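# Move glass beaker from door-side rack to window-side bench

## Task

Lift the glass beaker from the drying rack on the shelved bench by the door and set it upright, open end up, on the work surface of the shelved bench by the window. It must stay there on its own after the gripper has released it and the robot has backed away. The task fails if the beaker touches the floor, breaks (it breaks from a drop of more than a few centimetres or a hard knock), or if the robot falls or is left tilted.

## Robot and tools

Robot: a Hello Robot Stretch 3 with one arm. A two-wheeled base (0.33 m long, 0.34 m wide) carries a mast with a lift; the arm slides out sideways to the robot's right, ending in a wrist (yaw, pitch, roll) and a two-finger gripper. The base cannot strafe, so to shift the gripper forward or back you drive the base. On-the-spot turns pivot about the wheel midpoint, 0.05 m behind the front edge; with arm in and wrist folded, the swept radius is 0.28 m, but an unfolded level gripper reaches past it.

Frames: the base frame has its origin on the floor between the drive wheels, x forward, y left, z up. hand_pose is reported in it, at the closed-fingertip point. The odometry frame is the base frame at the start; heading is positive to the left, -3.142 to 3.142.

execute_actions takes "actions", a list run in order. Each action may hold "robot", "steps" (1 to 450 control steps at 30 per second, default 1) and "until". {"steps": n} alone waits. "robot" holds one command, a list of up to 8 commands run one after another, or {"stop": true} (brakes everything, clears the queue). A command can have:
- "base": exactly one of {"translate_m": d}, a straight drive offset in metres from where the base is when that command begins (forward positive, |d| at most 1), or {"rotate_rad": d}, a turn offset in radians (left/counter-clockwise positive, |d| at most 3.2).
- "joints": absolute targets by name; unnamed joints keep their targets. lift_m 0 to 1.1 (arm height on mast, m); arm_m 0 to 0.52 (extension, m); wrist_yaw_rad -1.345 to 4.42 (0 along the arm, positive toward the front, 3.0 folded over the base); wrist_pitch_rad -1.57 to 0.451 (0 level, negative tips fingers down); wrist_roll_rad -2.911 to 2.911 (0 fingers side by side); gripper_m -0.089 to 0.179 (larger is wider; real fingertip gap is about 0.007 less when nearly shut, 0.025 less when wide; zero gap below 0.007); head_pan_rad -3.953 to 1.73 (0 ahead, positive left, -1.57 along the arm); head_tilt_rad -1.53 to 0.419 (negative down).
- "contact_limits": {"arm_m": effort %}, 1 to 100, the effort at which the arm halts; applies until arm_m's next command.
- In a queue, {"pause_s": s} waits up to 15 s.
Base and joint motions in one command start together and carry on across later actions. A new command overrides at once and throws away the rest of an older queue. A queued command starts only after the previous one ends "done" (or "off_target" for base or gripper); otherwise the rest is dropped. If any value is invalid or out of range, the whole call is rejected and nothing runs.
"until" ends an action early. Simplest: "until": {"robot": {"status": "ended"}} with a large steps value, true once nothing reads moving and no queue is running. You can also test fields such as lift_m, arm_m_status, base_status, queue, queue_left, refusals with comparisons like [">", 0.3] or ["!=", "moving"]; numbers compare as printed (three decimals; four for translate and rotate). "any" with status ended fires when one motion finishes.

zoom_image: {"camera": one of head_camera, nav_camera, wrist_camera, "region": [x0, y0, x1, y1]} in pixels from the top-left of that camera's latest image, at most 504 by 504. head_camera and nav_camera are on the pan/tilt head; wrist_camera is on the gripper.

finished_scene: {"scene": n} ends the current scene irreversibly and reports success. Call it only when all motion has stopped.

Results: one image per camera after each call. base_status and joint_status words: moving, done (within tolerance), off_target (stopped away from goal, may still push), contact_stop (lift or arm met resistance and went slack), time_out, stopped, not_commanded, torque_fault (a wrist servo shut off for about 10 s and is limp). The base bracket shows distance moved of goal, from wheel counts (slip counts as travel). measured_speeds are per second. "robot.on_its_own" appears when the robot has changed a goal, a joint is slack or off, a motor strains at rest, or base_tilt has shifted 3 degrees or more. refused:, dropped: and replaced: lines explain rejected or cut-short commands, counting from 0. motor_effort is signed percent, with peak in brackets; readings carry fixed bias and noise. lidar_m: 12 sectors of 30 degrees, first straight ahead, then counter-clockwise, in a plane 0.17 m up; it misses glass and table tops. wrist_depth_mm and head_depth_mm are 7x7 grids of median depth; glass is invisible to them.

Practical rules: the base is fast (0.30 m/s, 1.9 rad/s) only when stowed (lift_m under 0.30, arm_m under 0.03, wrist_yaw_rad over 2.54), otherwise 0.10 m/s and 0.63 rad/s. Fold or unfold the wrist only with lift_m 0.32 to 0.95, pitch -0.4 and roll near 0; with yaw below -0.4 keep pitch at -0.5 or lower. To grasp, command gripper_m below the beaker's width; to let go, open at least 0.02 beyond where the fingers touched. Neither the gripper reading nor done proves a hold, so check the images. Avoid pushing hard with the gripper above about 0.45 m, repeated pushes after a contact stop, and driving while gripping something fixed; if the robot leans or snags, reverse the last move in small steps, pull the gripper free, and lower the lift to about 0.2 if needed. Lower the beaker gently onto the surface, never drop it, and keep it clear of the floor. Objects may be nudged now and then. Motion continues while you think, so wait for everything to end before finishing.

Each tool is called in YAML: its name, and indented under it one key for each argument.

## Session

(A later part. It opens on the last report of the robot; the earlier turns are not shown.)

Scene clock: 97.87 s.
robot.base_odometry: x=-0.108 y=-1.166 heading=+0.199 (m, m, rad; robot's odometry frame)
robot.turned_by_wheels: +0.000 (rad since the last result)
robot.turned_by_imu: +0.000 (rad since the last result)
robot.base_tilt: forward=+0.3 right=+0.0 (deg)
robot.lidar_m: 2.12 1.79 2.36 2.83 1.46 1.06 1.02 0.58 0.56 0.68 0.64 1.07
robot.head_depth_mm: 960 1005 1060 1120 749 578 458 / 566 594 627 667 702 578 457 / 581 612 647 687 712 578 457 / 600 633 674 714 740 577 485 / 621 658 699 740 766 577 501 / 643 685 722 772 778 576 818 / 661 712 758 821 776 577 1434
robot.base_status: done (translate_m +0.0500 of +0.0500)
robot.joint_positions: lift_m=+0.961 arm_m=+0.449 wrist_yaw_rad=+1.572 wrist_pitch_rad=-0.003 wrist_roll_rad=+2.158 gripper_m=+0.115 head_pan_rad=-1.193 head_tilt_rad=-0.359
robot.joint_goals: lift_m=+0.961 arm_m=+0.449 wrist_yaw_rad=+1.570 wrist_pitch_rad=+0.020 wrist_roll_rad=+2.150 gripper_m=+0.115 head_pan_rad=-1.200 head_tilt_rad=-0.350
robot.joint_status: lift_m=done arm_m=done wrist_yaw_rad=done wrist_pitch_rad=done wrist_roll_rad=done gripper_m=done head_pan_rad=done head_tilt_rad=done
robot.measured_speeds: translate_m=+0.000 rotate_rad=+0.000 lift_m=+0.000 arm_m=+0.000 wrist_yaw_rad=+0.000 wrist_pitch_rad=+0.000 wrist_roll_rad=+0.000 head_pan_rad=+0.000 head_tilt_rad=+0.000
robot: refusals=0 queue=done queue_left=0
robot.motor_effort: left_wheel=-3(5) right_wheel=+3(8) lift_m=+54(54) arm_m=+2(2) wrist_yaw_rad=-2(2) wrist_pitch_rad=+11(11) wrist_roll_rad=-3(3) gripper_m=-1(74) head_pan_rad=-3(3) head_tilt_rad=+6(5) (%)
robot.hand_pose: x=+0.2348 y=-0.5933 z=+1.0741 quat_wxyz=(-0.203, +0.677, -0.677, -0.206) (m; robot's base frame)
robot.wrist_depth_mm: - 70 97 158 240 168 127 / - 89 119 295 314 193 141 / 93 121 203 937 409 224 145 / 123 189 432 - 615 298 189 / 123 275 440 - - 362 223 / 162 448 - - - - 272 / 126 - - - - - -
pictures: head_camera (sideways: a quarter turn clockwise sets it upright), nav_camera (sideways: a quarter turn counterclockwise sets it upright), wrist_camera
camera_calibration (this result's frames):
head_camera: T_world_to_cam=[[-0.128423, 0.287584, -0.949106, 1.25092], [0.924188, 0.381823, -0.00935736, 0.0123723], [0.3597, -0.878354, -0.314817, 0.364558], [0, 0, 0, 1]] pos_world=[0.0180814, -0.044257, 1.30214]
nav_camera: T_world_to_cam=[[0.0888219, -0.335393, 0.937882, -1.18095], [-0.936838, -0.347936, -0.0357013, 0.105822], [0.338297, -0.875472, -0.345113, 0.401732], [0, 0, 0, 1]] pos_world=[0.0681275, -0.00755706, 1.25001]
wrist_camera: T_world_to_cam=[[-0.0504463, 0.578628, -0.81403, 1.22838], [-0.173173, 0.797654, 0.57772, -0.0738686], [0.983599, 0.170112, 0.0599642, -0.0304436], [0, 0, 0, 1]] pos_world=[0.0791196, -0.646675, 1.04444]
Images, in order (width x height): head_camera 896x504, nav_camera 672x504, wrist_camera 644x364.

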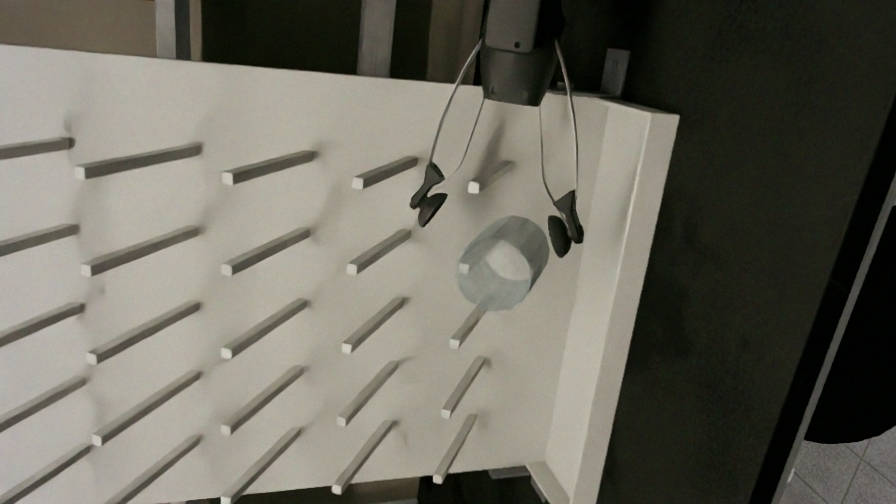

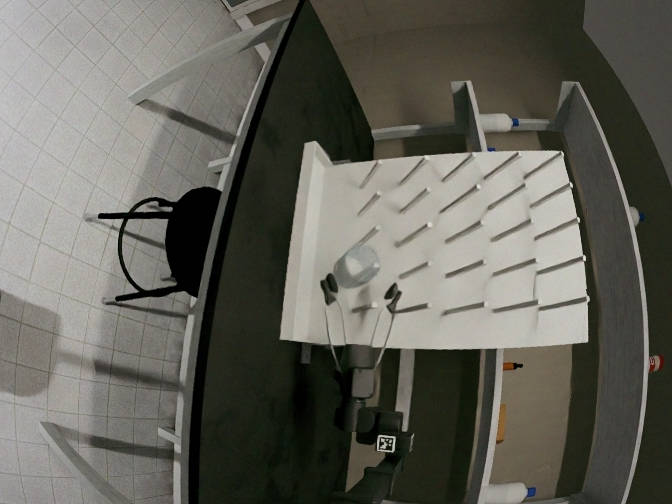

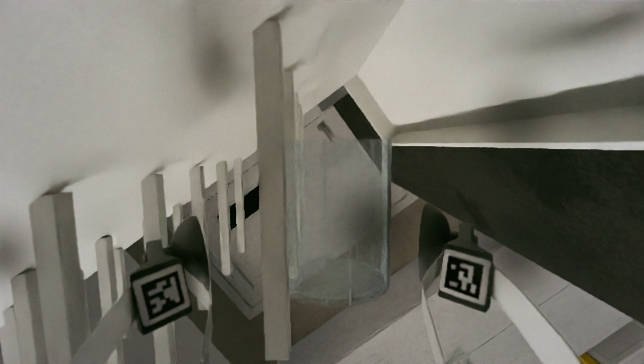

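execute_actions:
  actions:
    - {"robot":[{"joints":{"arm_m":0.443,"lift_m":0.966}},{"base":{"translate_m":0.035}}],"steps":450,"until":{"robot":{"status":"ended"}}}

Scene clock: 107.07 s.
robot.base_odometry: x=-0.074 y=-1.159 heading=+0.199 (m, m, rad; robot's odometry frame)
robot.turned_by_wheels: +0.000 (rad since the last result)
robot.turned_by_imu: +0.000 (rad since the last result)
robot.base_tilt: forward=+0.2 right=+0.1 (deg)
robot.lidar_m: 2.08 1.76 2.33 3.45 1.51 1.10 1.05 0.59 0.59 0.66 0.61 1.04
robot.head_depth_mm: 547 580 621 1051 702 578 457 / 561 589 620 657 696 578 457 / 579 609 647 686 714 577 457 / 596 630 667 707 739 577 485 / 618 653 691 738 762 578 501 / 640 678 721 775 778 577 822 / 669 716 1360 1138 765 577 1473
robot.base_status: done (translate_m +0.0350 of +0.0350)
robot.joint_positions: lift_m=+0.966 arm_m=+0.443 wrist_yaw_rad=+1.572 wrist_pitch_rad=-0.003 wrist_roll_rad=+2.158 gripper_m=+0.115 head_pan_rad=-1.193 head_tilt_rad=-0.359
robot.joint_goals: lift_m=+0.966 arm_m=+0.443 wrist_yaw_rad=+1.570 wrist_pitch_rad=+0.020 wrist_roll_rad=+2.150 gripper_m=+0.115 head_pan_rad=-1.200 head_tilt_rad=-0.350
robot.joint_status: lift_m=done arm_m=done wrist_yaw_rad=done wrist_pitch_rad=done wrist_roll_rad=done gripper_m=done head_pan_rad=done head_tilt_rad=done
robot.measured_speeds: translate_m=+0.000 rotate_rad=+0.000 lift_m=+0.000 arm_m=+0.000 wrist_yaw_rad=+0.000 wrist_pitch_rad=+0.000 wrist_roll_rad=+0.000 head_pan_rad=+0.000 head_tilt_rad=+0.000
robot: refusals=0 queue=done queue_left=0
robot.motor_effort: left_wheel=-3(3) right_wheel=+2(9) lift_m=+54(55) arm_m=-3(2) wrist_yaw_rad=-2(2) wrist_pitch_rad=+11(11) wrist_roll_rad=-3(3) gripper_m=-1(1) head_pan_rad=-2(2) head_tilt_rad=+6(7) (%)
robot.hand_pose: x=+0.2348 y=-0.5878 z=+1.0791 quat_wxyz=(-0.203, +0.677, -0.677, -0.206) (m; robot's base frame)
robot.wrist_depth_mm: - 75 85 168 249 175 132 / - 95 112 318 331 203 146 / 102 129 162 - 420 237 154 / 133 185 307 - 693 308 197 / 191 235 317 - - 377 232 / 261 409 - - - - 291 / - - - - - - -
pictures: head_camera (sideways: a quarter turn clockwise sets it upright), nav_camera (sideways: a quarter turn counterclockwise sets it upright), wrist_camera
camera_calibration (this result's frames):
head_camera: T_world_to_cam=[[-0.128421, 0.287584, -0.949107, 1.25092], [0.92419, 0.381818, -0.00935738, 0.0123723], [0.359695, -0.878357, -0.314816, 0.364557], [0, 0, 0, 1]] pos_world=[0.0180812, -0.0442571, 1.30214]
nav_camera: T_world_to_cam=[[0.0888197, -0.335392, 0.937882, -1.18095], [-0.93684, -0.347931, -0.0357013, 0.105822], [0.338293, -0.875475, -0.345112, 0.401731], [0, 0, 0, 1]] pos_world=[0.0681274, -0.00755744, 1.25001]
wrist_camera: T_world_to_cam=[[-0.0504342, 0.578549, -0.814087, 1.22928], [-0.173182, 0.79771, 0.577639, -0.0810299], [0.983598, 0.170118, 0.0599624, -0.031675], [0, 0, 0, 1]] pos_world=[0.0791204, -0.641173, 1.04945]
Images, in order (width x height): head_camera 896x504, nav_camera 672x504, wrist_camera 644x364.

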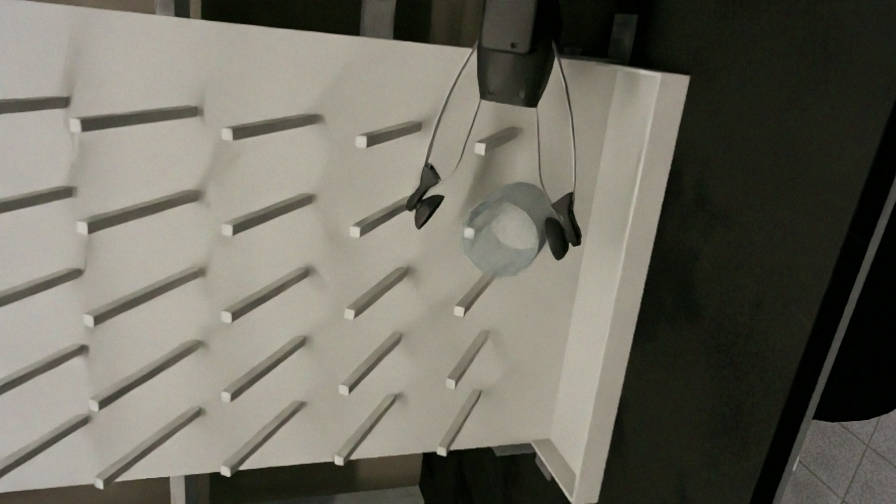

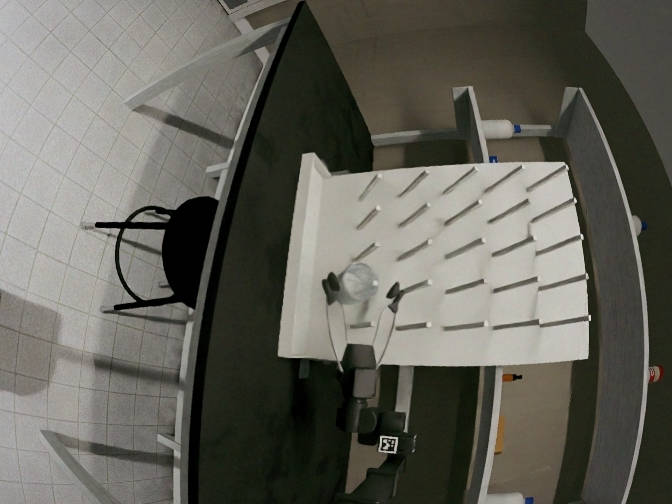

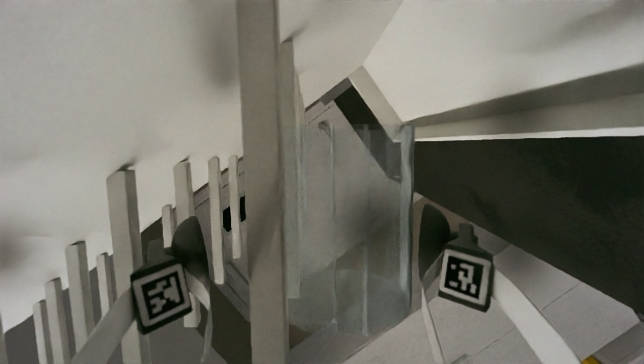

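execute_actions:
  actions:
    - {"robot":[{"base":{"translate_m":0.006}},{"joints":{"gripper_m":0.02}},{"pause_s":0.5}],"steps":450,"until":{"robot":{"status":"ended"}}}

Scene clock: 112.43 s.
robot.base_odometry: x=-0.068 y=-1.157 heading=+0.199 (m, m, rad; robot's odometry frame)
robot.turned_by_wheels: +0.000 (rad since the last result)
robot.turned_by_imu: -0.001 (rad since the last result)
robot.base_tilt: forward=+0.3 right=+0.0 (deg)
robot.lidar_m: 2.08 1.75 2.32 3.46 1.52 1.10 1.06 0.59 0.60 0.66 0.61 1.03
robot.head_depth_mm: 546 576 616 997 708 578 457 / 560 588 623 653 695 578 457 / 578 607 641 679 713 578 457 / 597 629 664 711 740 577 485 / 618 652 691 739 764 577 500 / 641 675 720 771 779 576 823 / 669 711 1358 1139 775 576 1471
robot.base_status: done (translate_m +0.0060 of +0.0060)
robot.joint_positions: lift_m=+0.966 arm_m=+0.443 wrist_yaw_rad=+1.564 wrist_pitch_rad=+0.007 wrist_roll_rad=+2.157 gripper_m=+0.021 head_pan_rad=-1.193 head_tilt_rad=-0.359
robot.joint_goals: lift_m=+0.966 arm_m=+0.443 wrist_yaw_rad=+1.570 wrist_pitch_rad=+0.020 wrist_roll_rad=+2.150 gripper_m=+0.020 head_pan_rad=-1.200 head_tilt_rad=-0.350
robot.joint_status: lift_m=done arm_m=done wrist_yaw_rad=done wrist_pitch_rad=done wrist_roll_rad=done gripper_m=done head_pan_rad=done head_tilt_rad=done
robot.measured_speeds: translate_m=+0.000 rotate_rad=+0.000 lift_m=+0.000 arm_m=+0.000 wrist_yaw_rad=+0.000 wrist_pitch_rad=+0.000 wrist_roll_rad=+0.000 head_pan_rad=+0.000 head_tilt_rad=+0.000
robot: refusals=0 queue=done queue_left=0
robot.motor_effort: left_wheel=-3(4) right_wheel=+5(9) lift_m=+52(54) arm_m=-2(3) wrist_yaw_rad=+6(5) wrist_pitch_rad=+6(12) wrist_roll_rad=-3(3) gripper_m=-14(90) head_pan_rad=-3(3) head_tilt_rad=+6(6) (%)
robot.hand_pose: x=+0.2350 y=-0.5899 z=+1.0817 quat_wxyz=(-0.207, +0.675, -0.679, -0.201) (m; robot's base frame)
robot.wrist_depth_mm: - 72 89 158 250 182 136 / - 90 119 289 338 209 151 / 94 122 183 902 451 237 162 / 125 159 305 309 746 315 203 / 180 334 233 - - 439 240 / 261 399 80 - - - 312 / 401 370 - - - - -
pictures: head_camera (sideways: a quarter turn clockwise sets it upright), nav_camera (sideways: a quarter turn counterclockwise sets it upright), wrist_camera
camera_calibration (this result's frames):
head_camera: T_world_to_cam=[[-0.128421, 0.287584, -0.949107, 1.25092], [0.924191, 0.381816, -0.00935737, 0.0123723], [0.359693, -0.878357, -0.314816, 0.364557], [0, 0, 0, 1]] pos_world=[0.0180811, -0.0442571, 1.30214]
nav_camera: T_world_to_cam=[[0.0888192, -0.335393, 0.937882, -1.18095], [-0.936841, -0.34793, -0.0357013, 0.105822], [0.338291, -0.875475, -0.345112, 0.401731], [0, 0, 0, 1]] pos_world=[0.0681274, -0.00755754, 1.25001]
wrist_camera: T_world_to_cam=[[-0.0378089, 0.578713, -0.814655, 1.23031], [-0.172532, 0.799214, 0.575751, -0.0781001], [0.984278, 0.162322, 0.0696289, -0.0469281], [0, 0, 0, 1]] pos_world=[0.0792323, -0.641962, 1.05051]
Images, in order (width x height): head_camera 896x504, nav_camera 672x504, wrist_camera 644x364.

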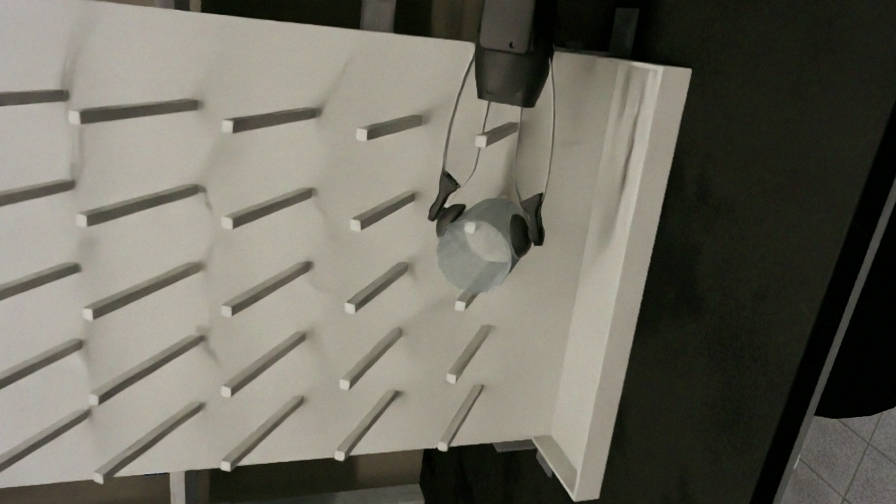

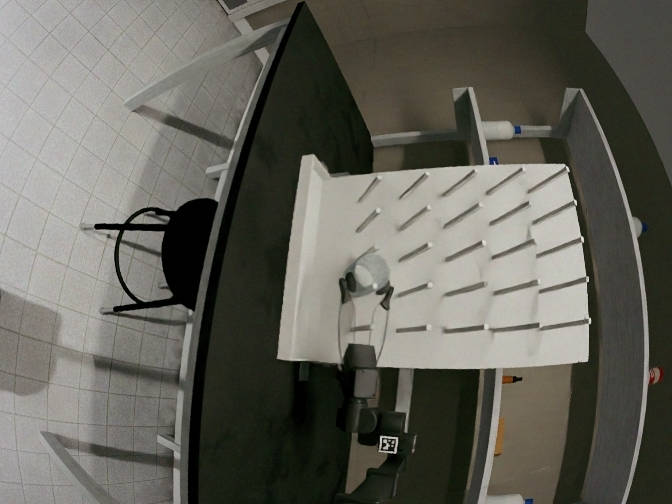

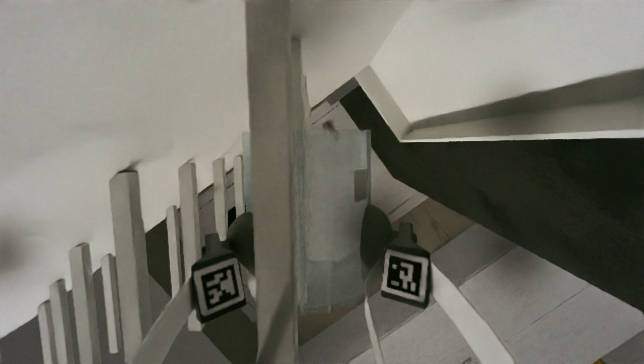

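execute_actions:
  actions:
    - {"robot":[{"joints":{"gripper_m":0.115}},{"pause_s":0.7},{"base":{"translate_m":0.014}}],"steps":450,"until":{"robot":{"status":"ended"}}}

Scene clock: 119.03 s.
robot.base_odometry: x=-0.055 y=-1.155 heading=+0.199 (m, m, rad; robot's odometry frame)
robot.turned_by_wheels: +0.000 (rad since the last result)
robot.turned_by_imu: +0.000 (rad since the last result)
robot.base_tilt: forward=+0.3 right=+0.1 (deg)
robot.lidar_m: 2.07 1.73 2.31 2.83 1.54 1.11 1.07 0.60 0.62 0.66 0.60 1.02
robot.head_depth_mm: 545 572 605 638 687 578 457 / 560 591 622 653 693 579 458 / 576 607 645 682 713 578 457 / 596 629 668 709 738 578 485 / 616 652 690 733 762 577 501 / 639 675 719 771 778 577 819 / 669 1077 1371 1138 777 576 1476
robot.base_status: done (translate_m +0.0140 of +0.0140)
robot.joint_positions: lift_m=+0.966 arm_m=+0.443 wrist_yaw_rad=+1.568 wrist_pitch_rad=+0.002 wrist_roll_rad=+2.157 gripper_m=+0.115 head_pan_rad=-1.193 head_tilt_rad=-0.359
robot.joint_goals: lift_m=+0.966 arm_m=+0.443 wrist_yaw_rad=+1.570 wrist_pitch_rad=+0.020 wrist_roll_rad=+2.150 gripper_m=+0.115 head_pan_rad=-1.200 head_tilt_rad=-0.350
robot.joint_status: lift_m=done arm_m=done wrist_yaw_rad=done wrist_pitch_rad=done wrist_roll_rad=done gripper_m=done head_pan_rad=done head_tilt_rad=done
robot.measured_speeds: translate_m=+0.000 rotate_rad=+0.000 lift_m=+0.000 arm_m=+0.000 wrist_yaw_rad=+0.000 wrist_pitch_rad=+0.000 wrist_roll_rad=+0.000 head_pan_rad=+0.000 head_tilt_rad=+0.000
robot: refusals=0 queue=done queue_left=0
robot.motor_effort: left_wheel=-3(5) right_wheel=+3(10) lift_m=+52(52) arm_m=-2(2) wrist_yaw_rad=+2(6) wrist_pitch_rad=+8(8) wrist_roll_rad=-3(3) gripper_m=-1(80) head_pan_rad=-3(3) head_tilt_rad=+7(6) (%)
robot.hand_pose: x=+0.2349 y=-0.5887 z=+1.0805 quat_wxyz=(-0.205, +0.676, -0.678, -0.203) (m; robot's base frame)
robot.wrist_depth_mm: - 72 59 159 249 177 133 / - 91 60 299 334 205 149 / 95 123 61 - 446 227 159 / 126 191 279 - 587 313 200 / 181 295 63 - - 390 235 / 248 143 65 - - - 295 / 385 - 228 - - - -
pictures: head_camera (sideways: a quarter turn clockwise sets it upright), nav_camera (sideways: a quarter turn counterclockwise sets it upright), wrist_camera
camera_calibration (this result's frames):
head_camera: T_world_to_cam=[[-0.128421, 0.287584, -0.949107, 1.25092], [0.924191, 0.381816, -0.00935737, 0.0123723], [0.359693, -0.878358, -0.314816, 0.364557], [0, 0, 0, 1]] pos_world=[0.0180811, -0.0442571, 1.30214]
nav_camera: T_world_to_cam=[[0.0888189, -0.335393, 0.937882, -1.18095], [-0.936841, -0.347929, -0.0357013, 0.105822], [0.33829, -0.875475, -0.345112, 0.401731], [0, 0, 0, 1]] pos_world=[0.0681274, -0.00755759, 1.25001]
wrist_camera: T_world_to_cam=[[-0.0444984, 0.578534, -0.814443, 1.22983], [-0.173383, 0.798406, 0.576616, -0.0795482], [0.983849, 0.166869, 0.0647802, -0.0389085], [0, 0, 0, 1]] pos_world=[0.0792133, -0.641495, 1.05002]
Images, in order (width x height): head_camera 896x504, nav_camera 672x504, wrist_camera 644x364.

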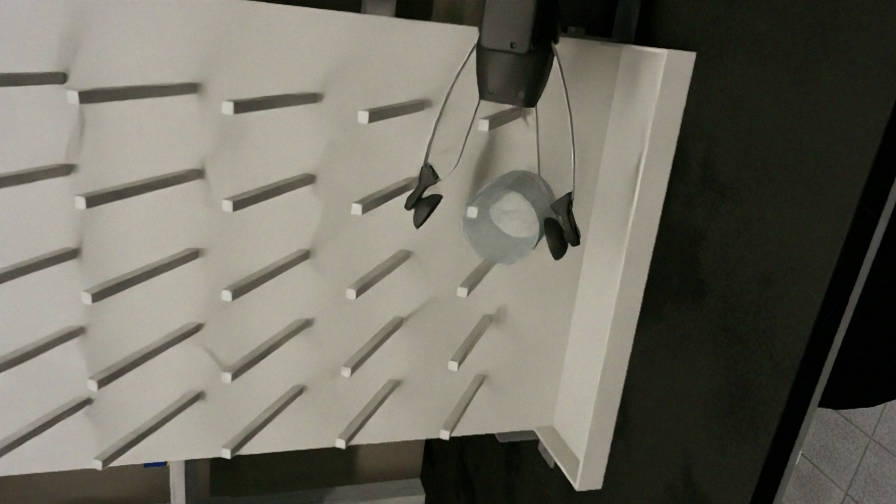

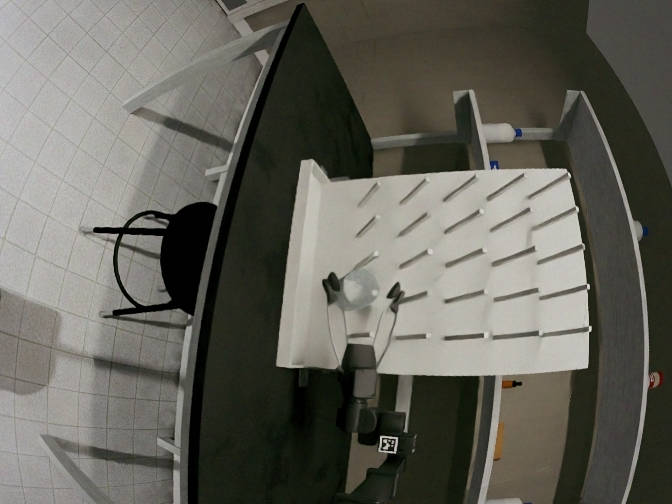

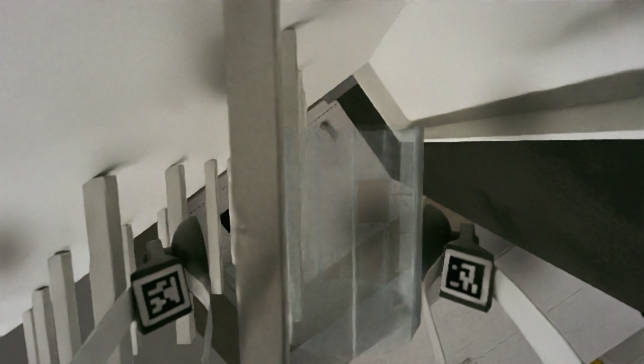

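execute_actions:
  actions:
    - {"robot":[{"joints":{"gripper_m":0.02}},{"pause_s":0.5}],"steps":450,"until":{"robot":{"status":"ended"}}}

Scene clock: 123.07 s.
robot.base_odometry: x=-0.055 y=-1.155 heading=+0.199 (m, m, rad; robot's odometry frame)
robot.turned_by_wheels: +0.000 (rad since the last result)
robot.turned_by_imu: +0.000 (rad since the last result)
robot.base_tilt: forward=+0.3 right=+0.0 (deg)
robot.lidar_m: 2.06 1.73 2.31 2.84 1.55 1.12 1.08 0.60 0.62 0.66 0.60 1.02
robot.head_depth_mm: 546 572 605 639 685 580 457 / 558 590 621 653 695 577 457 / 577 607 645 677 712 578 457 / 597 628 668 710 741 577 485 / 618 651 690 734 762 577 500 / 639 675 718 772 777 577 819 / 669 1078 1378 1138 776 576 1477
robot.base_status: done (translate_m +0.0140 of +0.0140)
robot.joint_positions: lift_m=+0.966 arm_m=+0.443 wrist_yaw_rad=+1.568 wrist_pitch_rad=-0.001 wrist_roll_rad=+2.157 gripper_m=+0.021 head_pan_rad=-1.193 head_tilt_rad=-0.359
robot.joint_goals: lift_m=+0.966 arm_m=+0.443 wrist_yaw_rad=+1.570 wrist_pitch_rad=+0.020 wrist_roll_rad=+2.150 gripper_m=+0.020 head_pan_rad=-1.200 head_tilt_rad=-0.350
robot.joint_status: lift_m=done arm_m=done wrist_yaw_rad=done wrist_pitch_rad=done wrist_roll_rad=done gripper_m=done head_pan_rad=done head_tilt_rad=done
robot.measured_speeds: translate_m=+0.000 rotate_rad=+0.000 lift_m=+0.000 arm_m=+0.000 wrist_yaw_rad=+0.000 wrist_pitch_rad=+0.000 wrist_roll_rad=+0.000 head_pan_rad=+0.000 head_tilt_rad=+0.000
robot: refusals=0 queue=done queue_left=0
robot.motor_effort: left_wheel=-3(3) right_wheel=+3(3) lift_m=+52(52) arm_m=-2(2) wrist_yaw_rad=+1(2) wrist_pitch_rad=+10(12) wrist_roll_rad=-3(3) gripper_m=-19(95) head_pan_rad=-3(3) head_tilt_rad=+6(6) (%)
robot.hand_pose: x=+0.2348 y=-0.5887 z=+1.0796 quat_wxyz=(-0.204, +0.676, -0.678, -0.204) (m; robot's base frame)
robot.wrist_depth_mm: - 71 59 159 244 175 133 / - 90 60 295 328 204 148 / 94 122 61 - 435 225 152 / 125 191 273 - 707 308 200 / 180 292 63 - - 406 233 / 264 221 64 - - - 294 / 384 149 228 - - - -
pictures: head_camera (sideways: a quarter turn clockwise sets it upright), nav_camera (sideways: a quarter turn counterclockwise sets it upright), wrist_camera
camera_calibration (this result's frames):
head_camera: T_world_to_cam=[[-0.12842, 0.287585, -0.949107, 1.25092], [0.924192, 0.381813, -0.00935738, 0.0123723], [0.35969, -0.878359, -0.314816, 0.364557], [0, 0, 0, 1]] pos_world=[0.0180809, -0.0442572, 1.30214]
nav_camera: T_world_to_cam=[[0.0888178, -0.335393, 0.937882, -1.18095], [-0.936842, -0.347926, -0.0357013, 0.105822], [0.338288, -0.875477, -0.345112, 0.401731], [0, 0, 0, 1]] pos_world=[0.0681274, -0.0075578, 1.25001]
wrist_camera: T_world_to_cam=[[-0.0470191, 0.578502, -0.814325, 1.22963], [-0.17125, 0.798488, 0.577139, -0.0800339], [0.984105, 0.166589, 0.061524, -0.0354719], [0, 0, 0, 1]] pos_world=[0.0790183, -0.641526, 1.04969]
Images, in order (width x height): head_camera 896x504, nav_camera 672x504, wrist_camera 644x364.

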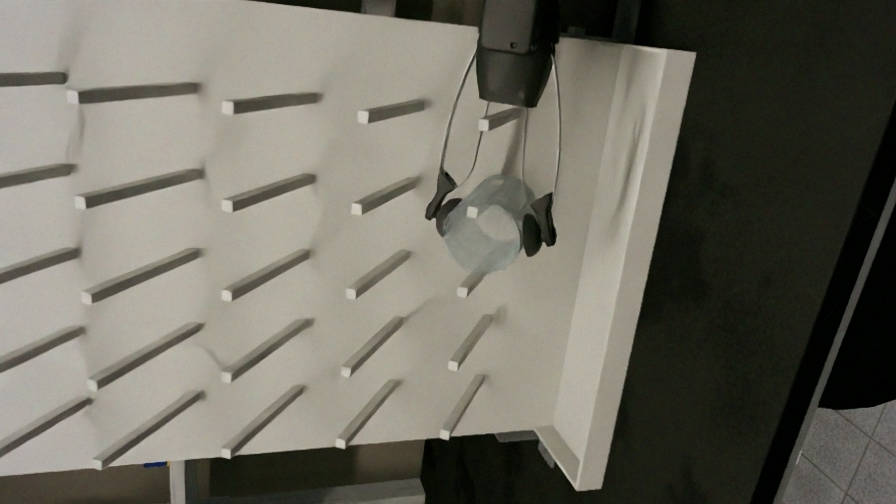

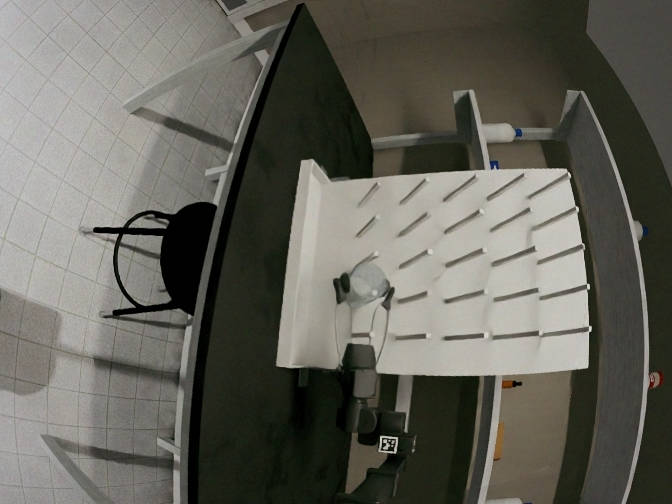

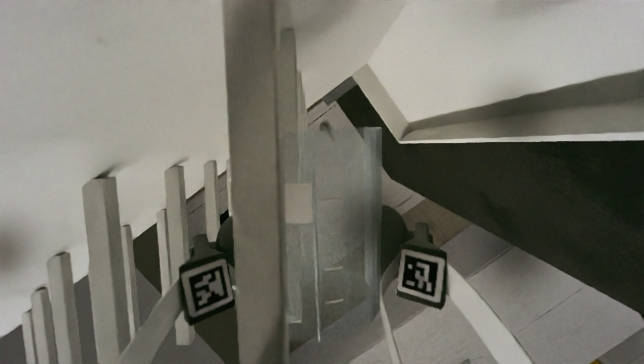

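Good grip. Extract in small diagonal steps (~35°).

execute_actions:
  actions:
    - {"robot":[{"joints":{"lift_m":0.976}},{"joints":{"lift_m":0.986,"arm_m":0.428}},{"joints":{"lift_m":0.997,"arm_m":0.413}},{"joints":{"lift_m":1.007,"arm_m":0.398}},{"joints":{"lift_m":1.021,"arm_m":0.378}}],"steps":450,"until":{"robot":{"status":"ended"}}}

Scene clock: 130.67 s.
robot.base_odometry: x=-0.055 y=-1.155 heading=+0.199 (m, m, rad; robot's odometry frame)
robot.turned_by_wheels: +0.000 (rad since the last result)
robot.turned_by_imu: -0.001 (rad since the last result)
robot.base_tilt: forward=+0.3 right=+0.1 (deg)
robot.lidar_m: 2.06 1.74 2.32 2.84 1.55 1.12 1.07 0.60 0.62 0.65 0.60 1.02
robot.head_depth_mm: 545 572 605 628 686 579 457 / 559 590 623 648 691 577 457 / 578 606 645 679 713 578 457 / 597 629 668 709 740 577 486 / 616 651 690 734 762 577 502 / 639 674 717 769 777 577 820 / 670 1079 1373 1138 778 575 1481
robot.base_status: done (translate_m +0.0140 of +0.0140)
robot.joint_positions: lift_m=+1.020 arm_m=+0.378 wrist_yaw_rad=+1.568 wrist_pitch_rad=-0.007 wrist_roll_rad=+2.157 gripper_m=+0.021 head_pan_rad=-1.193 head_tilt_rad=-0.359
robot.joint_goals: lift_m=+1.021 arm_m=+0.378 wrist_yaw_rad=+1.570 wrist_pitch_rad=+0.020 wrist_roll_rad=+2.150 gripper_m=+0.020 head_pan_rad=-1.200 head_tilt_rad=-0.350
robot.joint_status: lift_m=done arm_m=done wrist_yaw_rad=done wrist_pitch_rad=done wrist_roll_rad=done gripper_m=done head_pan_rad=done head_tilt_rad=done
robot.measured_speeds: translate_m=+0.000 rotate_rad=+0.000 lift_m=+0.000 arm_m=+0.000 wrist_yaw_rad=+0.000 wrist_pitch_rad=+0.000 wrist_roll_rad=+0.000 head_pan_rad=+0.000 head_tilt_rad=+0.000
robot: refusals=0 queue=done queue_left=0
robot.motor_effort: left_wheel=-2(3) right_wheel=+3(3) lift_m=+55(57) arm_m=-2(2) wrist_yaw_rad=+3(2) wrist_pitch_rad=+13(13) wrist_roll_rad=-3(3) gripper_m=-19(19) head_pan_rad=-3(3) head_tilt_rad=+6(6) (%)
robot.hand_pose: x=+0.2347 y=-0.5238 z=+1.1330 quat_wxyz=(-0.202, +0.675, -0.679, -0.207) (m; robot's base frame)
robot.wrist_depth_mm: 128 176 220 390 378 250 194 / 166 203 278 718 440 297 216 / 203 269 415 - 641 353 245 / 211 287 - - - - 288 / 288 366 - - - - - / 332 - - - - - - / - - - - - - -
pictures: head_camera (sideways: a quarter turn clockwise sets it upright), nav_camera (sideways: a quarter turn counterclockwise sets it upright), wrist_camera
camera_calibration (this result's frames):
head_camera: T_world_to_cam=[[-0.128411, 0.287582, -0.949109, 1.25092], [0.924201, 0.381792, -0.00935747, 0.0123723], [0.359671, -0.878369, -0.31481, 0.364549], [0, 0, 0, 1]] pos_world=[0.0180799, -0.0442574, 1.30214]
nav_camera: T_world_to_cam=[[0.0888079, -0.335389, 0.937885, -1.18095], [-0.93685, -0.347905, -0.0357015, 0.105822], [0.338269, -0.875486, -0.345106, 0.401723], [0, 0, 0, 1]] pos_world=[0.0681273, -0.00755953, 1.25001]
wrist_camera: T_world_to_cam=[[-0.0519128, 0.578515, -0.814018, 1.23629], [-0.167754, 0.798483, 0.578173, -0.164738], [0.984461, 0.166569, 0.0555965, -0.0428075], [0, 0, 0, 1]] pos_world=[0.0786862, -0.576542, 1.10399]
Images, in order (width x height): head_camera 896x504, nav_camera 672x504, wrist_camera 644x364.

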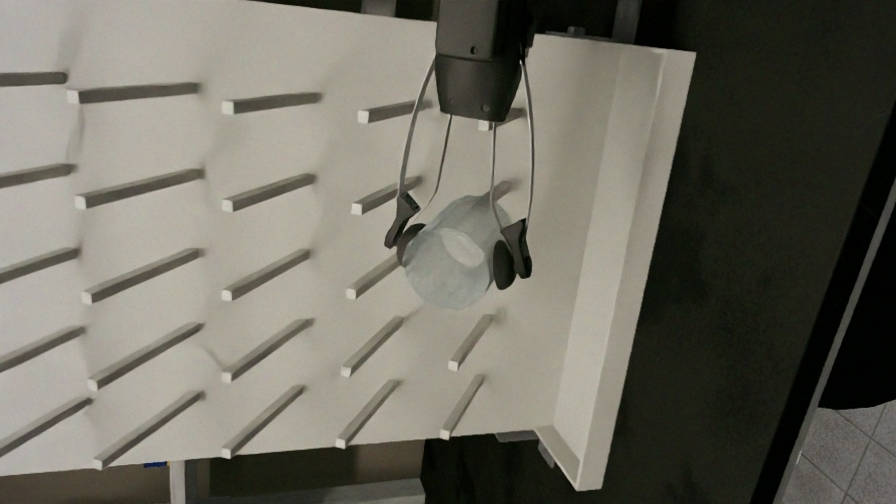

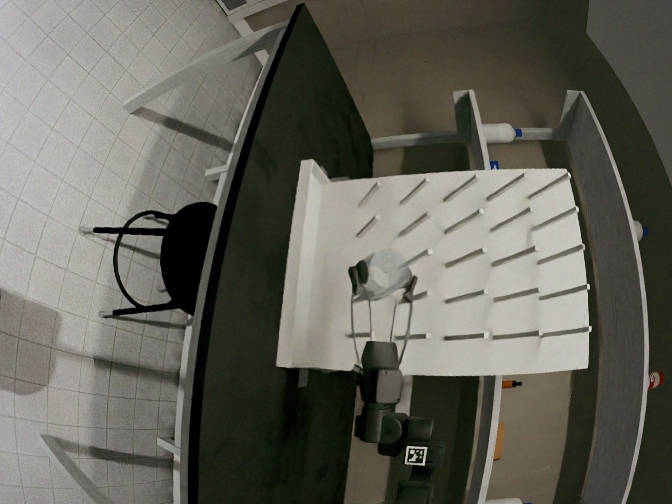

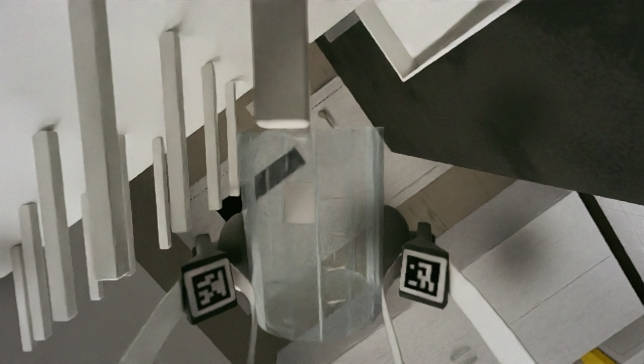

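execute_actions:
  actions:
    - {"robot":[{"joints":{"lift_m":1.038,"arm_m":0.353}},{"joints":{"arm_m":0.15}},{"joints":{"wrist_roll_rad":0,"arm_m":0.02}},{"base":{"rotate_rad":1.57}},{"base":{"translate_m":1},"joints":{"wrist_yaw_rad":0,"head_pan_rad":-1.57,"head_tilt_rad":-0.6}},{"base":{"translate_m":1}},{"base":{"translate_m":0.2}},{"base":{"rotate_rad":1.57}}],"steps":450,"until":{"robot":{"status":"ended"}}}
    - {"steps":450,"until":{"robot":{"status":"ended"}}}
    - {"steps":450,"until":{"robot":{"status":"ended"}}}
    - {"steps":450,"until":{"robot":{"status":"ended"}}}

Scene clock: 175.00 s.
robot.base_odometry: x=-0.487 y=+1.002 heading=-2.944 (m, m, rad; robot's odometry frame)
robot.turned_by_wheels: +3.140 (rad since the last result)
robot.turned_by_imu: +3.189 (rad since the last result)
robot.base_tilt: forward=+0.3 right=+0.0 (deg)
robot.lidar_m: 1.70 1.21 1.54 2.64 2.93 1.67 1.55 1.16 1.33 1.27 0.75 1.77
robot.head_depth_mm: 1155 1267 1182 - - - 1245 / 1158 1267 - - - - 1235 / 1161 1266 - - - - 1246 / 1166 1272 1187 751 1701 1511 1280 / 1168 1276 1036 726 1720 1514 1278 / 1172 1282 1041 727 1698 1515 1273 / 1176 1256 1040 730 1749 1516 1251
robot.base_status: done (rotate_rad +1.5699 of +1.5700)
robot.joint_positions: lift_m=+1.037 arm_m=+0.020 wrist_yaw_rad=+0.003 wrist_pitch_rad=-0.007 wrist_roll_rad=+0.005 gripper_m=+0.021 head_pan_rad=-1.563 head_tilt_rad=-0.592
robot.joint_goals: lift_m=+1.038 arm_m=+0.020 wrist_yaw_rad=+0.000 wrist_pitch_rad=+0.020 wrist_roll_rad=+0.000 gripper_m=+0.020 head_pan_rad=-1.570 head_tilt_rad=-0.600
robot.joint_status: lift_m=done arm_m=done wrist_yaw_rad=done wrist_pitch_rad=done wrist_roll_rad=done gripper_m=done head_pan_rad=done head_tilt_rad=done
robot.measured_speeds: translate_m=+0.000 rotate_rad=+0.000 lift_m=+0.000 arm_m=+0.000 wrist_yaw_rad=+0.000 wrist_pitch_rad=+0.000 wrist_roll_rad=+0.000 head_pan_rad=+0.000 head_tilt_rad=+0.000
robot: refusals=0 queue=done queue_left=0
robot.motor_effort: left_wheel=-3(8) right_wheel=+2(7) lift_m=+55(57) arm_m=-2(4) wrist_yaw_rad=-3(3) wrist_pitch_rad=+13(13) wrist_roll_rad=-2(3) gripper_m=-18(19) head_pan_rad=-3(26) head_tilt_rad=-4(29) (%)
robot.hand_pose: x=-0.0208 y=-0.4213 z=+1.1503 quat_wxyz=(+0.706, +0.004, -0.708, -0.002) (m; robot's base frame)
robot.wrist_depth_mm: - - - - - - - / - 894 - - - - - / - - - - - - - / - - - - - - - / - - 975 864 866 797 765 / - 623 582 585 528 558 546 / 476 474 456 450 435 425 420
pictures: head_camera (sideways: a quarter turn clockwise sets it upright), nav_camera (sideways: a quarter turn counterclockwise sets it upright), wrist_camera
camera_calibration (this result's frames):
head_camera: T_world_to_cam=[[-0.0173042, 0.525474, -0.850634, 1.12176], [0.99971, 0.0233472, -0.0059142, 0.00742665], [0.0167522, -0.850489, -0.525726, 0.641102], [0, 0, 0, 1]] pos_world=[0.00124689, -0.0443817, 1.2913]
nav_camera: T_world_to_cam=[[-0.0369389, -0.552312, 0.832819, -1.04313], [-0.999315, 0.0222582, -0.0295624, 0.0982011], [-0.0022094, -0.833341, -0.552756, 0.674], [0, 0, 0, 1]] pos_world=[0.0610908, -0.0166486, 1.2442]
wrist_camera: T_world_to_cam=[[-0.998372, 0.0448256, -0.0352712, 0.0375176], [0.0428992, 0.182576, -0.982255, 1.24038], [-0.0375905, -0.982169, -0.184201, -0.0386805], [0, 0, 0, 1]] pos_world=[-0.0172089, -0.266136, 1.21257]
Images, in order (width x height): head_camera 896x504, nav_camera 672x504, wrist_camera 644x364.

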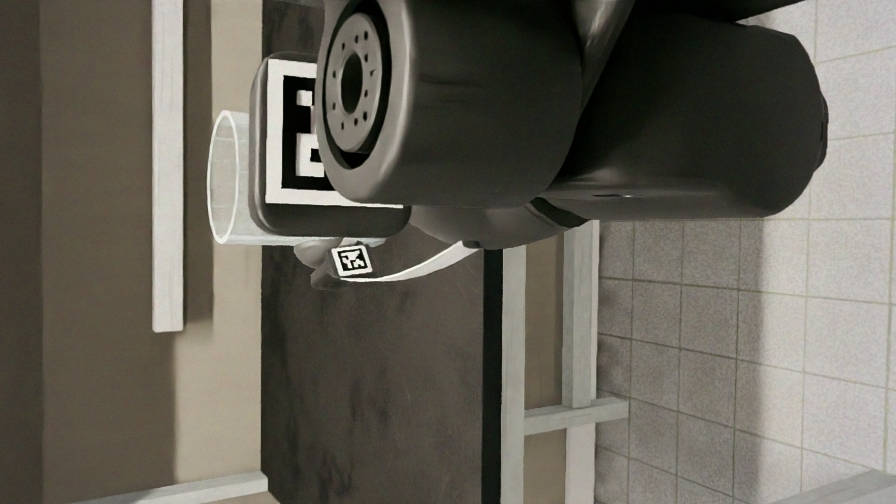

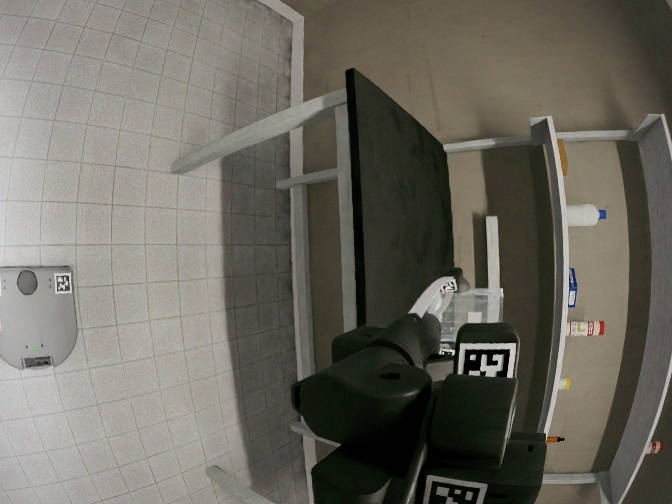

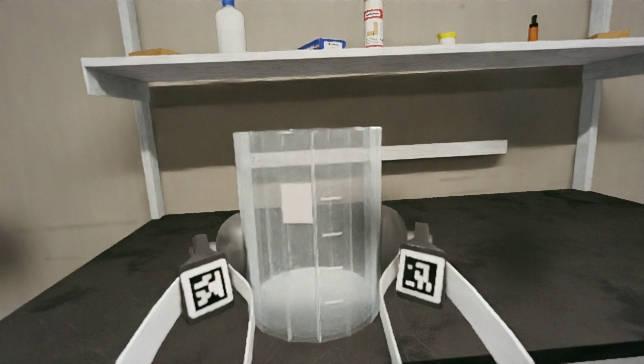

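execute_actions:
  actions:
    - {"robot":[{"joints":{"arm_m":0.30,"wrist_roll_rad":-0.01}},{"joints":{"lift_m":0.86}},{"joints":{"lift_m":0.845}}],"steps":450,"until":{"robot":{"status":"ended"}}}

Scene clock: 188.13 s.
robot.base_odometry: x=-0.487 y=+1.002 heading=-2.944 (m, m, rad; robot's odometry frame)
robot.turned_by_wheels: +0.000 (rad since the last result)
robot.turned_by_imu: -0.001 (rad since the last result)
robot.base_tilt: forward=+0.3 right=+0.0 (deg)
robot.lidar_m: 1.70 1.21 1.54 2.64 2.93 1.66 1.55 1.16 1.34 1.27 0.75 1.77
robot.head_depth_mm: 1154 1264 1032 785 - 1473 1271 / 1159 1266 1032 824 1726 1510 1277 / 1162 1269 1038 - 1751 1508 1277 / 1166 1270 1037 719 1699 1510 1277 / 1168 1279 1038 726 1708 1514 1277 / 1172 1280 1039 729 1690 1518 1271 / 1176 1254 1040 730 1752 1516 1248
robot.base_status: done (rotate_rad +1.5699 of +1.5700)
robot.joint_positions: lift_m=+0.845 arm_m=+0.300 wrist_yaw_rad=+0.002 wrist_pitch_rad=-0.008 wrist_roll_rad=-0.005 gripper_m=+0.021 head_pan_rad=-1.563 head_tilt_rad=-0.593
robot.joint_goals: lift_m=+0.845 arm_m=+0.300 wrist_yaw_rad=+0.000 wrist_pitch_rad=+0.020 wrist_roll_rad=-0.010 gripper_m=+0.020 head_pan_rad=-1.570 head_tilt_rad=-0.600
robot.joint_status: lift_m=done arm_m=done wrist_yaw_rad=done wrist_pitch_rad=done wrist_roll_rad=done gripper_m=done head_pan_rad=done head_tilt_rad=done
robot.measured_speeds: translate_m=+0.000 rotate_rad=+0.000 lift_m=+0.000 arm_m=+0.000 wrist_yaw_rad=+0.000 wrist_pitch_rad=+0.000 wrist_roll_rad=+0.000 head_pan_rad=+0.000 head_tilt_rad=+0.000
robot: refusals=0 queue=done queue_left=0
robot.motor_effort: left_wheel=-2(2) right_wheel=+2(3) lift_m=+27(55) arm_m=+2(2) wrist_yaw_rad=-2(2) wrist_pitch_rad=+13(13) wrist_roll_rad=-2(2) gripper_m=-18(18) head_pan_rad=-2(3) head_tilt_rad=-4(4) (%)
robot.hand_pose: x=-0.0209 y=-0.7008 z=+0.9580 quat_wxyz=(+0.709, +0.004, -0.705, -0.002) (m; robot's base frame)
robot.wrist_depth_mm: 758 787 811 838 844 834 857 / 788 813 821 849 832 858 862 / 824 819 829 860 888 871 876 / 698 612 569 545 515 486 456 / 324 312 329 288 308 274 268 / 214 212 198 201 181 194 189 / 160 159 155 154 150 148 146
pictures: head_camera (sideways: a quarter turn clockwise sets it upright), nav_camera (sideways: a quarter turn counterclockwise sets it upright), wrist_camera
camera_calibration (this result's frames):
head_camera: T_world_to_cam=[[-0.0172377, 0.525597, -0.850559, 1.12167], [0.999713, 0.0232198, -0.00591199, 0.00742376], [0.0166425, -0.850417, -0.525846, 0.641259], [0, 0, 0, 1]] pos_world=[0.00124119, -0.0443796, 1.29129]
nav_camera: T_world_to_cam=[[-0.0370089, -0.552425, 0.832741, -1.04303], [-0.999312, 0.0223906, -0.0295582, 0.0981956], [-0.00231689, -0.833262, -0.552873, 0.674154], [0, 0, 0, 1]] pos_world=[0.0610886, -0.0166475, 1.2442]
wrist_camera: T_world_to_cam=[[-0.998656, 0.0452057, -0.0253428, 0.0339026], [0.0332268, 0.18322, -0.98251, 1.1031], [-0.0397718, -0.982032, -0.184476, -0.348292], [0, 0, 0, 1]] pos_world=[-0.0166476, -0.545677, 1.02042]
Images, in order (width x height): head_camera 896x504, nav_camera 672x504, wrist_camera 644x364.

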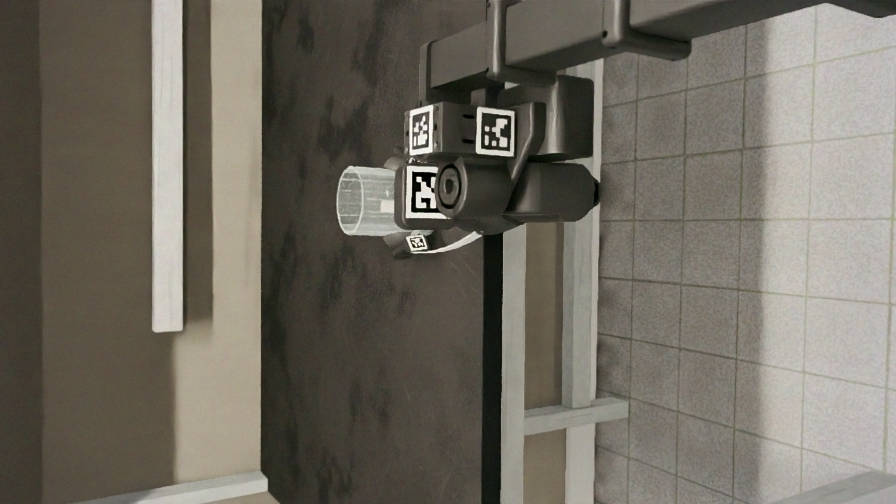

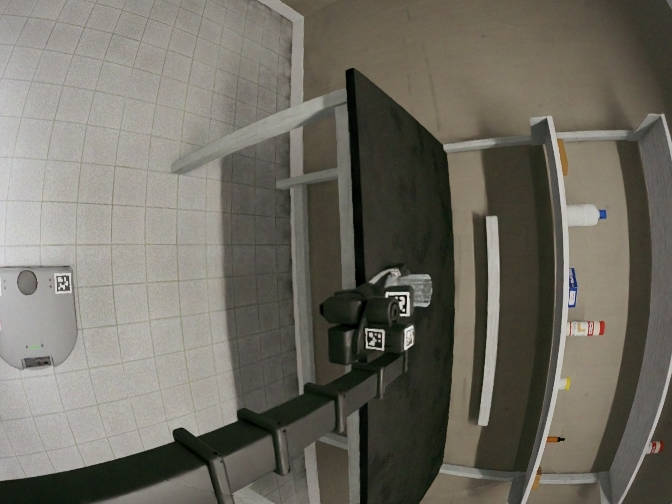

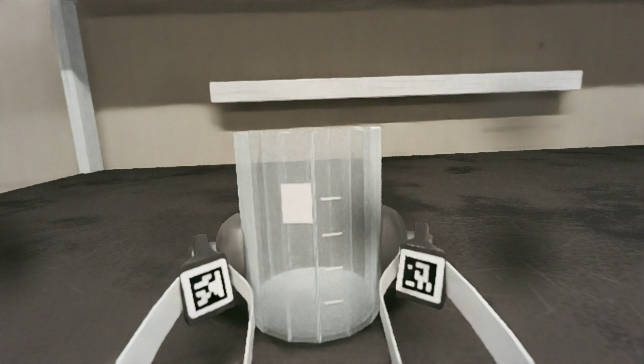

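Camera height 0.103; about 1 cm left.

execute_actions:
  actions:
    - {"robot":[{"joints":{"lift_m":0.837}}],"steps":450,"until":{"robot":{"status":"ended"}}}

Scene clock: 192.33 s.
robot.base_odometry: x=-0.487 y=+1.002 heading=-2.944 (m, m, rad; robot's odometry frame)
robot.turned_by_wheels: +0.000 (rad since the last result)
robot.turned_by_imu: +0.000 (rad since the last result)
robot.base_tilt: forward=+0.3 right=+0.0 (deg)
robot.lidar_m: 1.70 1.21 1.54 2.64 2.94 1.66 1.56 1.16 1.33 1.27 0.75 1.77
robot.head_depth_mm: 1155 1259 1033 749 - 1478 1274 / 1156 1263 1034 787 1693 1508 1275 / 1164 1269 1036 - 1740 1514 1277 / 1167 1275 1036 719 1705 1507 1272 / 1168 1279 1041 726 1709 1523 1270 / 1174 1286 1039 726 1691 1509 1273 / 1176 1253 1036 729 1748 1526 1247
robot.base_status: done (rotate_rad +1.5699 of +1.5700)
robot.joint_positions: lift_m=+0.837 arm_m=+0.300 wrist_yaw_rad=+0.002 wrist_pitch_rad=-0.007 wrist_roll_rad=-0.005 gripper_m=+0.021 head_pan_rad=-1.563 head_tilt_rad=-0.593
robot.joint_goals: lift_m=+0.837 arm_m=+0.300 wrist_yaw_rad=+0.000 wrist_pitch_rad=+0.020 wrist_roll_rad=-0.010 gripper_m=+0.020 head_pan_rad=-1.570 head_tilt_rad=-0.600
robot.joint_status: lift_m=done arm_m=done wrist_yaw_rad=done wrist_pitch_rad=done wrist_roll_rad=done gripper_m=done head_pan_rad=done head_tilt_rad=done
robot.measured_speeds: translate_m=+0.000 rotate_rad=+0.000 lift_m=+0.000 arm_m=+0.000 wrist_yaw_rad=+0.000 wrist_pitch_rad=+0.000 wrist_roll_rad=+0.000 head_pan_rad=+0.000 head_tilt_rad=+0.000
robot: refusals=0 queue=done queue_left=0
robot.motor_effort: left_wheel=-3(2) right_wheel=+2(2) lift_m=+26(25) arm_m=+2(2) wrist_yaw_rad=-2(2) wrist_pitch_rad=+13(13) wrist_roll_rad=-2(2) gripper_m=-18(18) head_pan_rad=-2(3) head_tilt_rad=-4(3) (%)
robot.hand_pose: x=-0.0209 y=-0.7008 z=+0.9502 quat_wxyz=(+0.709, +0.004, -0.705, -0.002) (m; robot's base frame)
robot.wrist_depth_mm: 765 798 799 809 841 833 842 / 809 819 817 828 848 875 864 / 831 863 865 868 869 892 885 / 601 568 531 495 474 445 424 / 303 290 305 252 285 258 248 / 199 197 183 186 168 179 176 / 148 148 144 142 139 137 135
pictures: head_camera (sideways: a quarter turn clockwise sets it upright), nav_camera (sideways: a quarter turn counterclockwise sets it upright), wrist_camera
camera_calibration (this result's frames):
head_camera: T_world_to_cam=[[-0.0172376, 0.525597, -0.850559, 1.12167], [0.999713, 0.0232197, -0.00591199, 0.00742376], [0.0166424, -0.850417, -0.525846, 0.641259], [0, 0, 0, 1]] pos_world=[0.00124118, -0.0443796, 1.29129]
nav_camera: T_world_to_cam=[[-0.0370089, -0.552425, 0.832741, -1.04303], [-0.999312, 0.0223907, -0.0295582, 0.0981956], [-0.00231699, -0.833262, -0.552874, 0.674155], [0, 0, 0, 1]] pos_world=[0.0610886, -0.0166475, 1.2442]
wrist_camera: T_world_to_cam=[[-0.998662, 0.0451939, -0.0251195, 0.033483], [0.0329827, 0.182673, -0.98262, 1.09512], [-0.0398198, -0.982134, -0.183919, -0.350355], [0, 0, 0, 1]] pos_world=[-0.0166328, -0.545657, 1.01249]
Images, in order (width x height): head_camera 896x504, nav_camera 672x504, wrist_camera 644x364.

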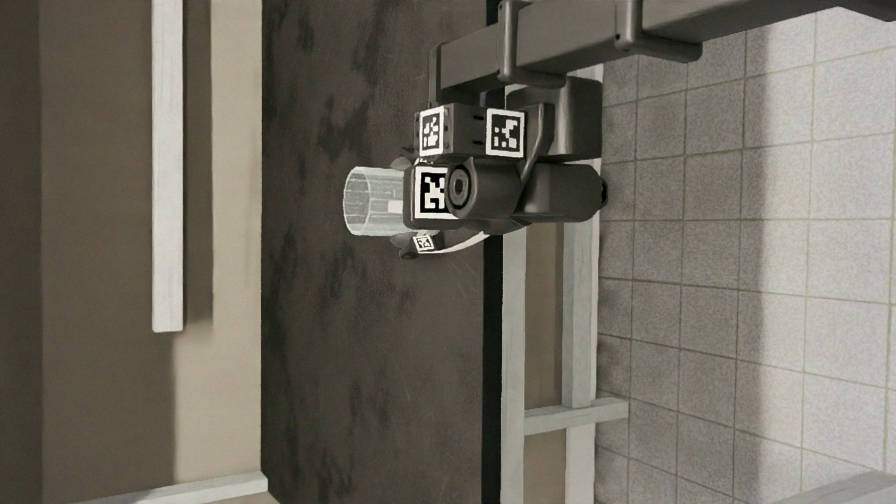

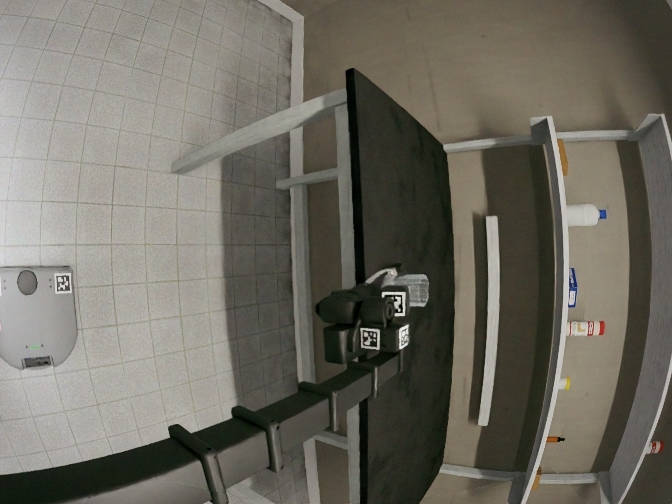

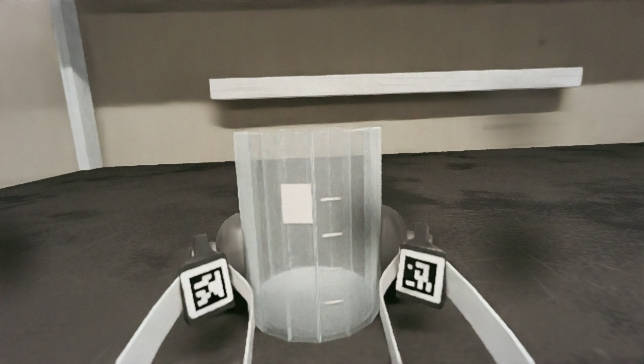

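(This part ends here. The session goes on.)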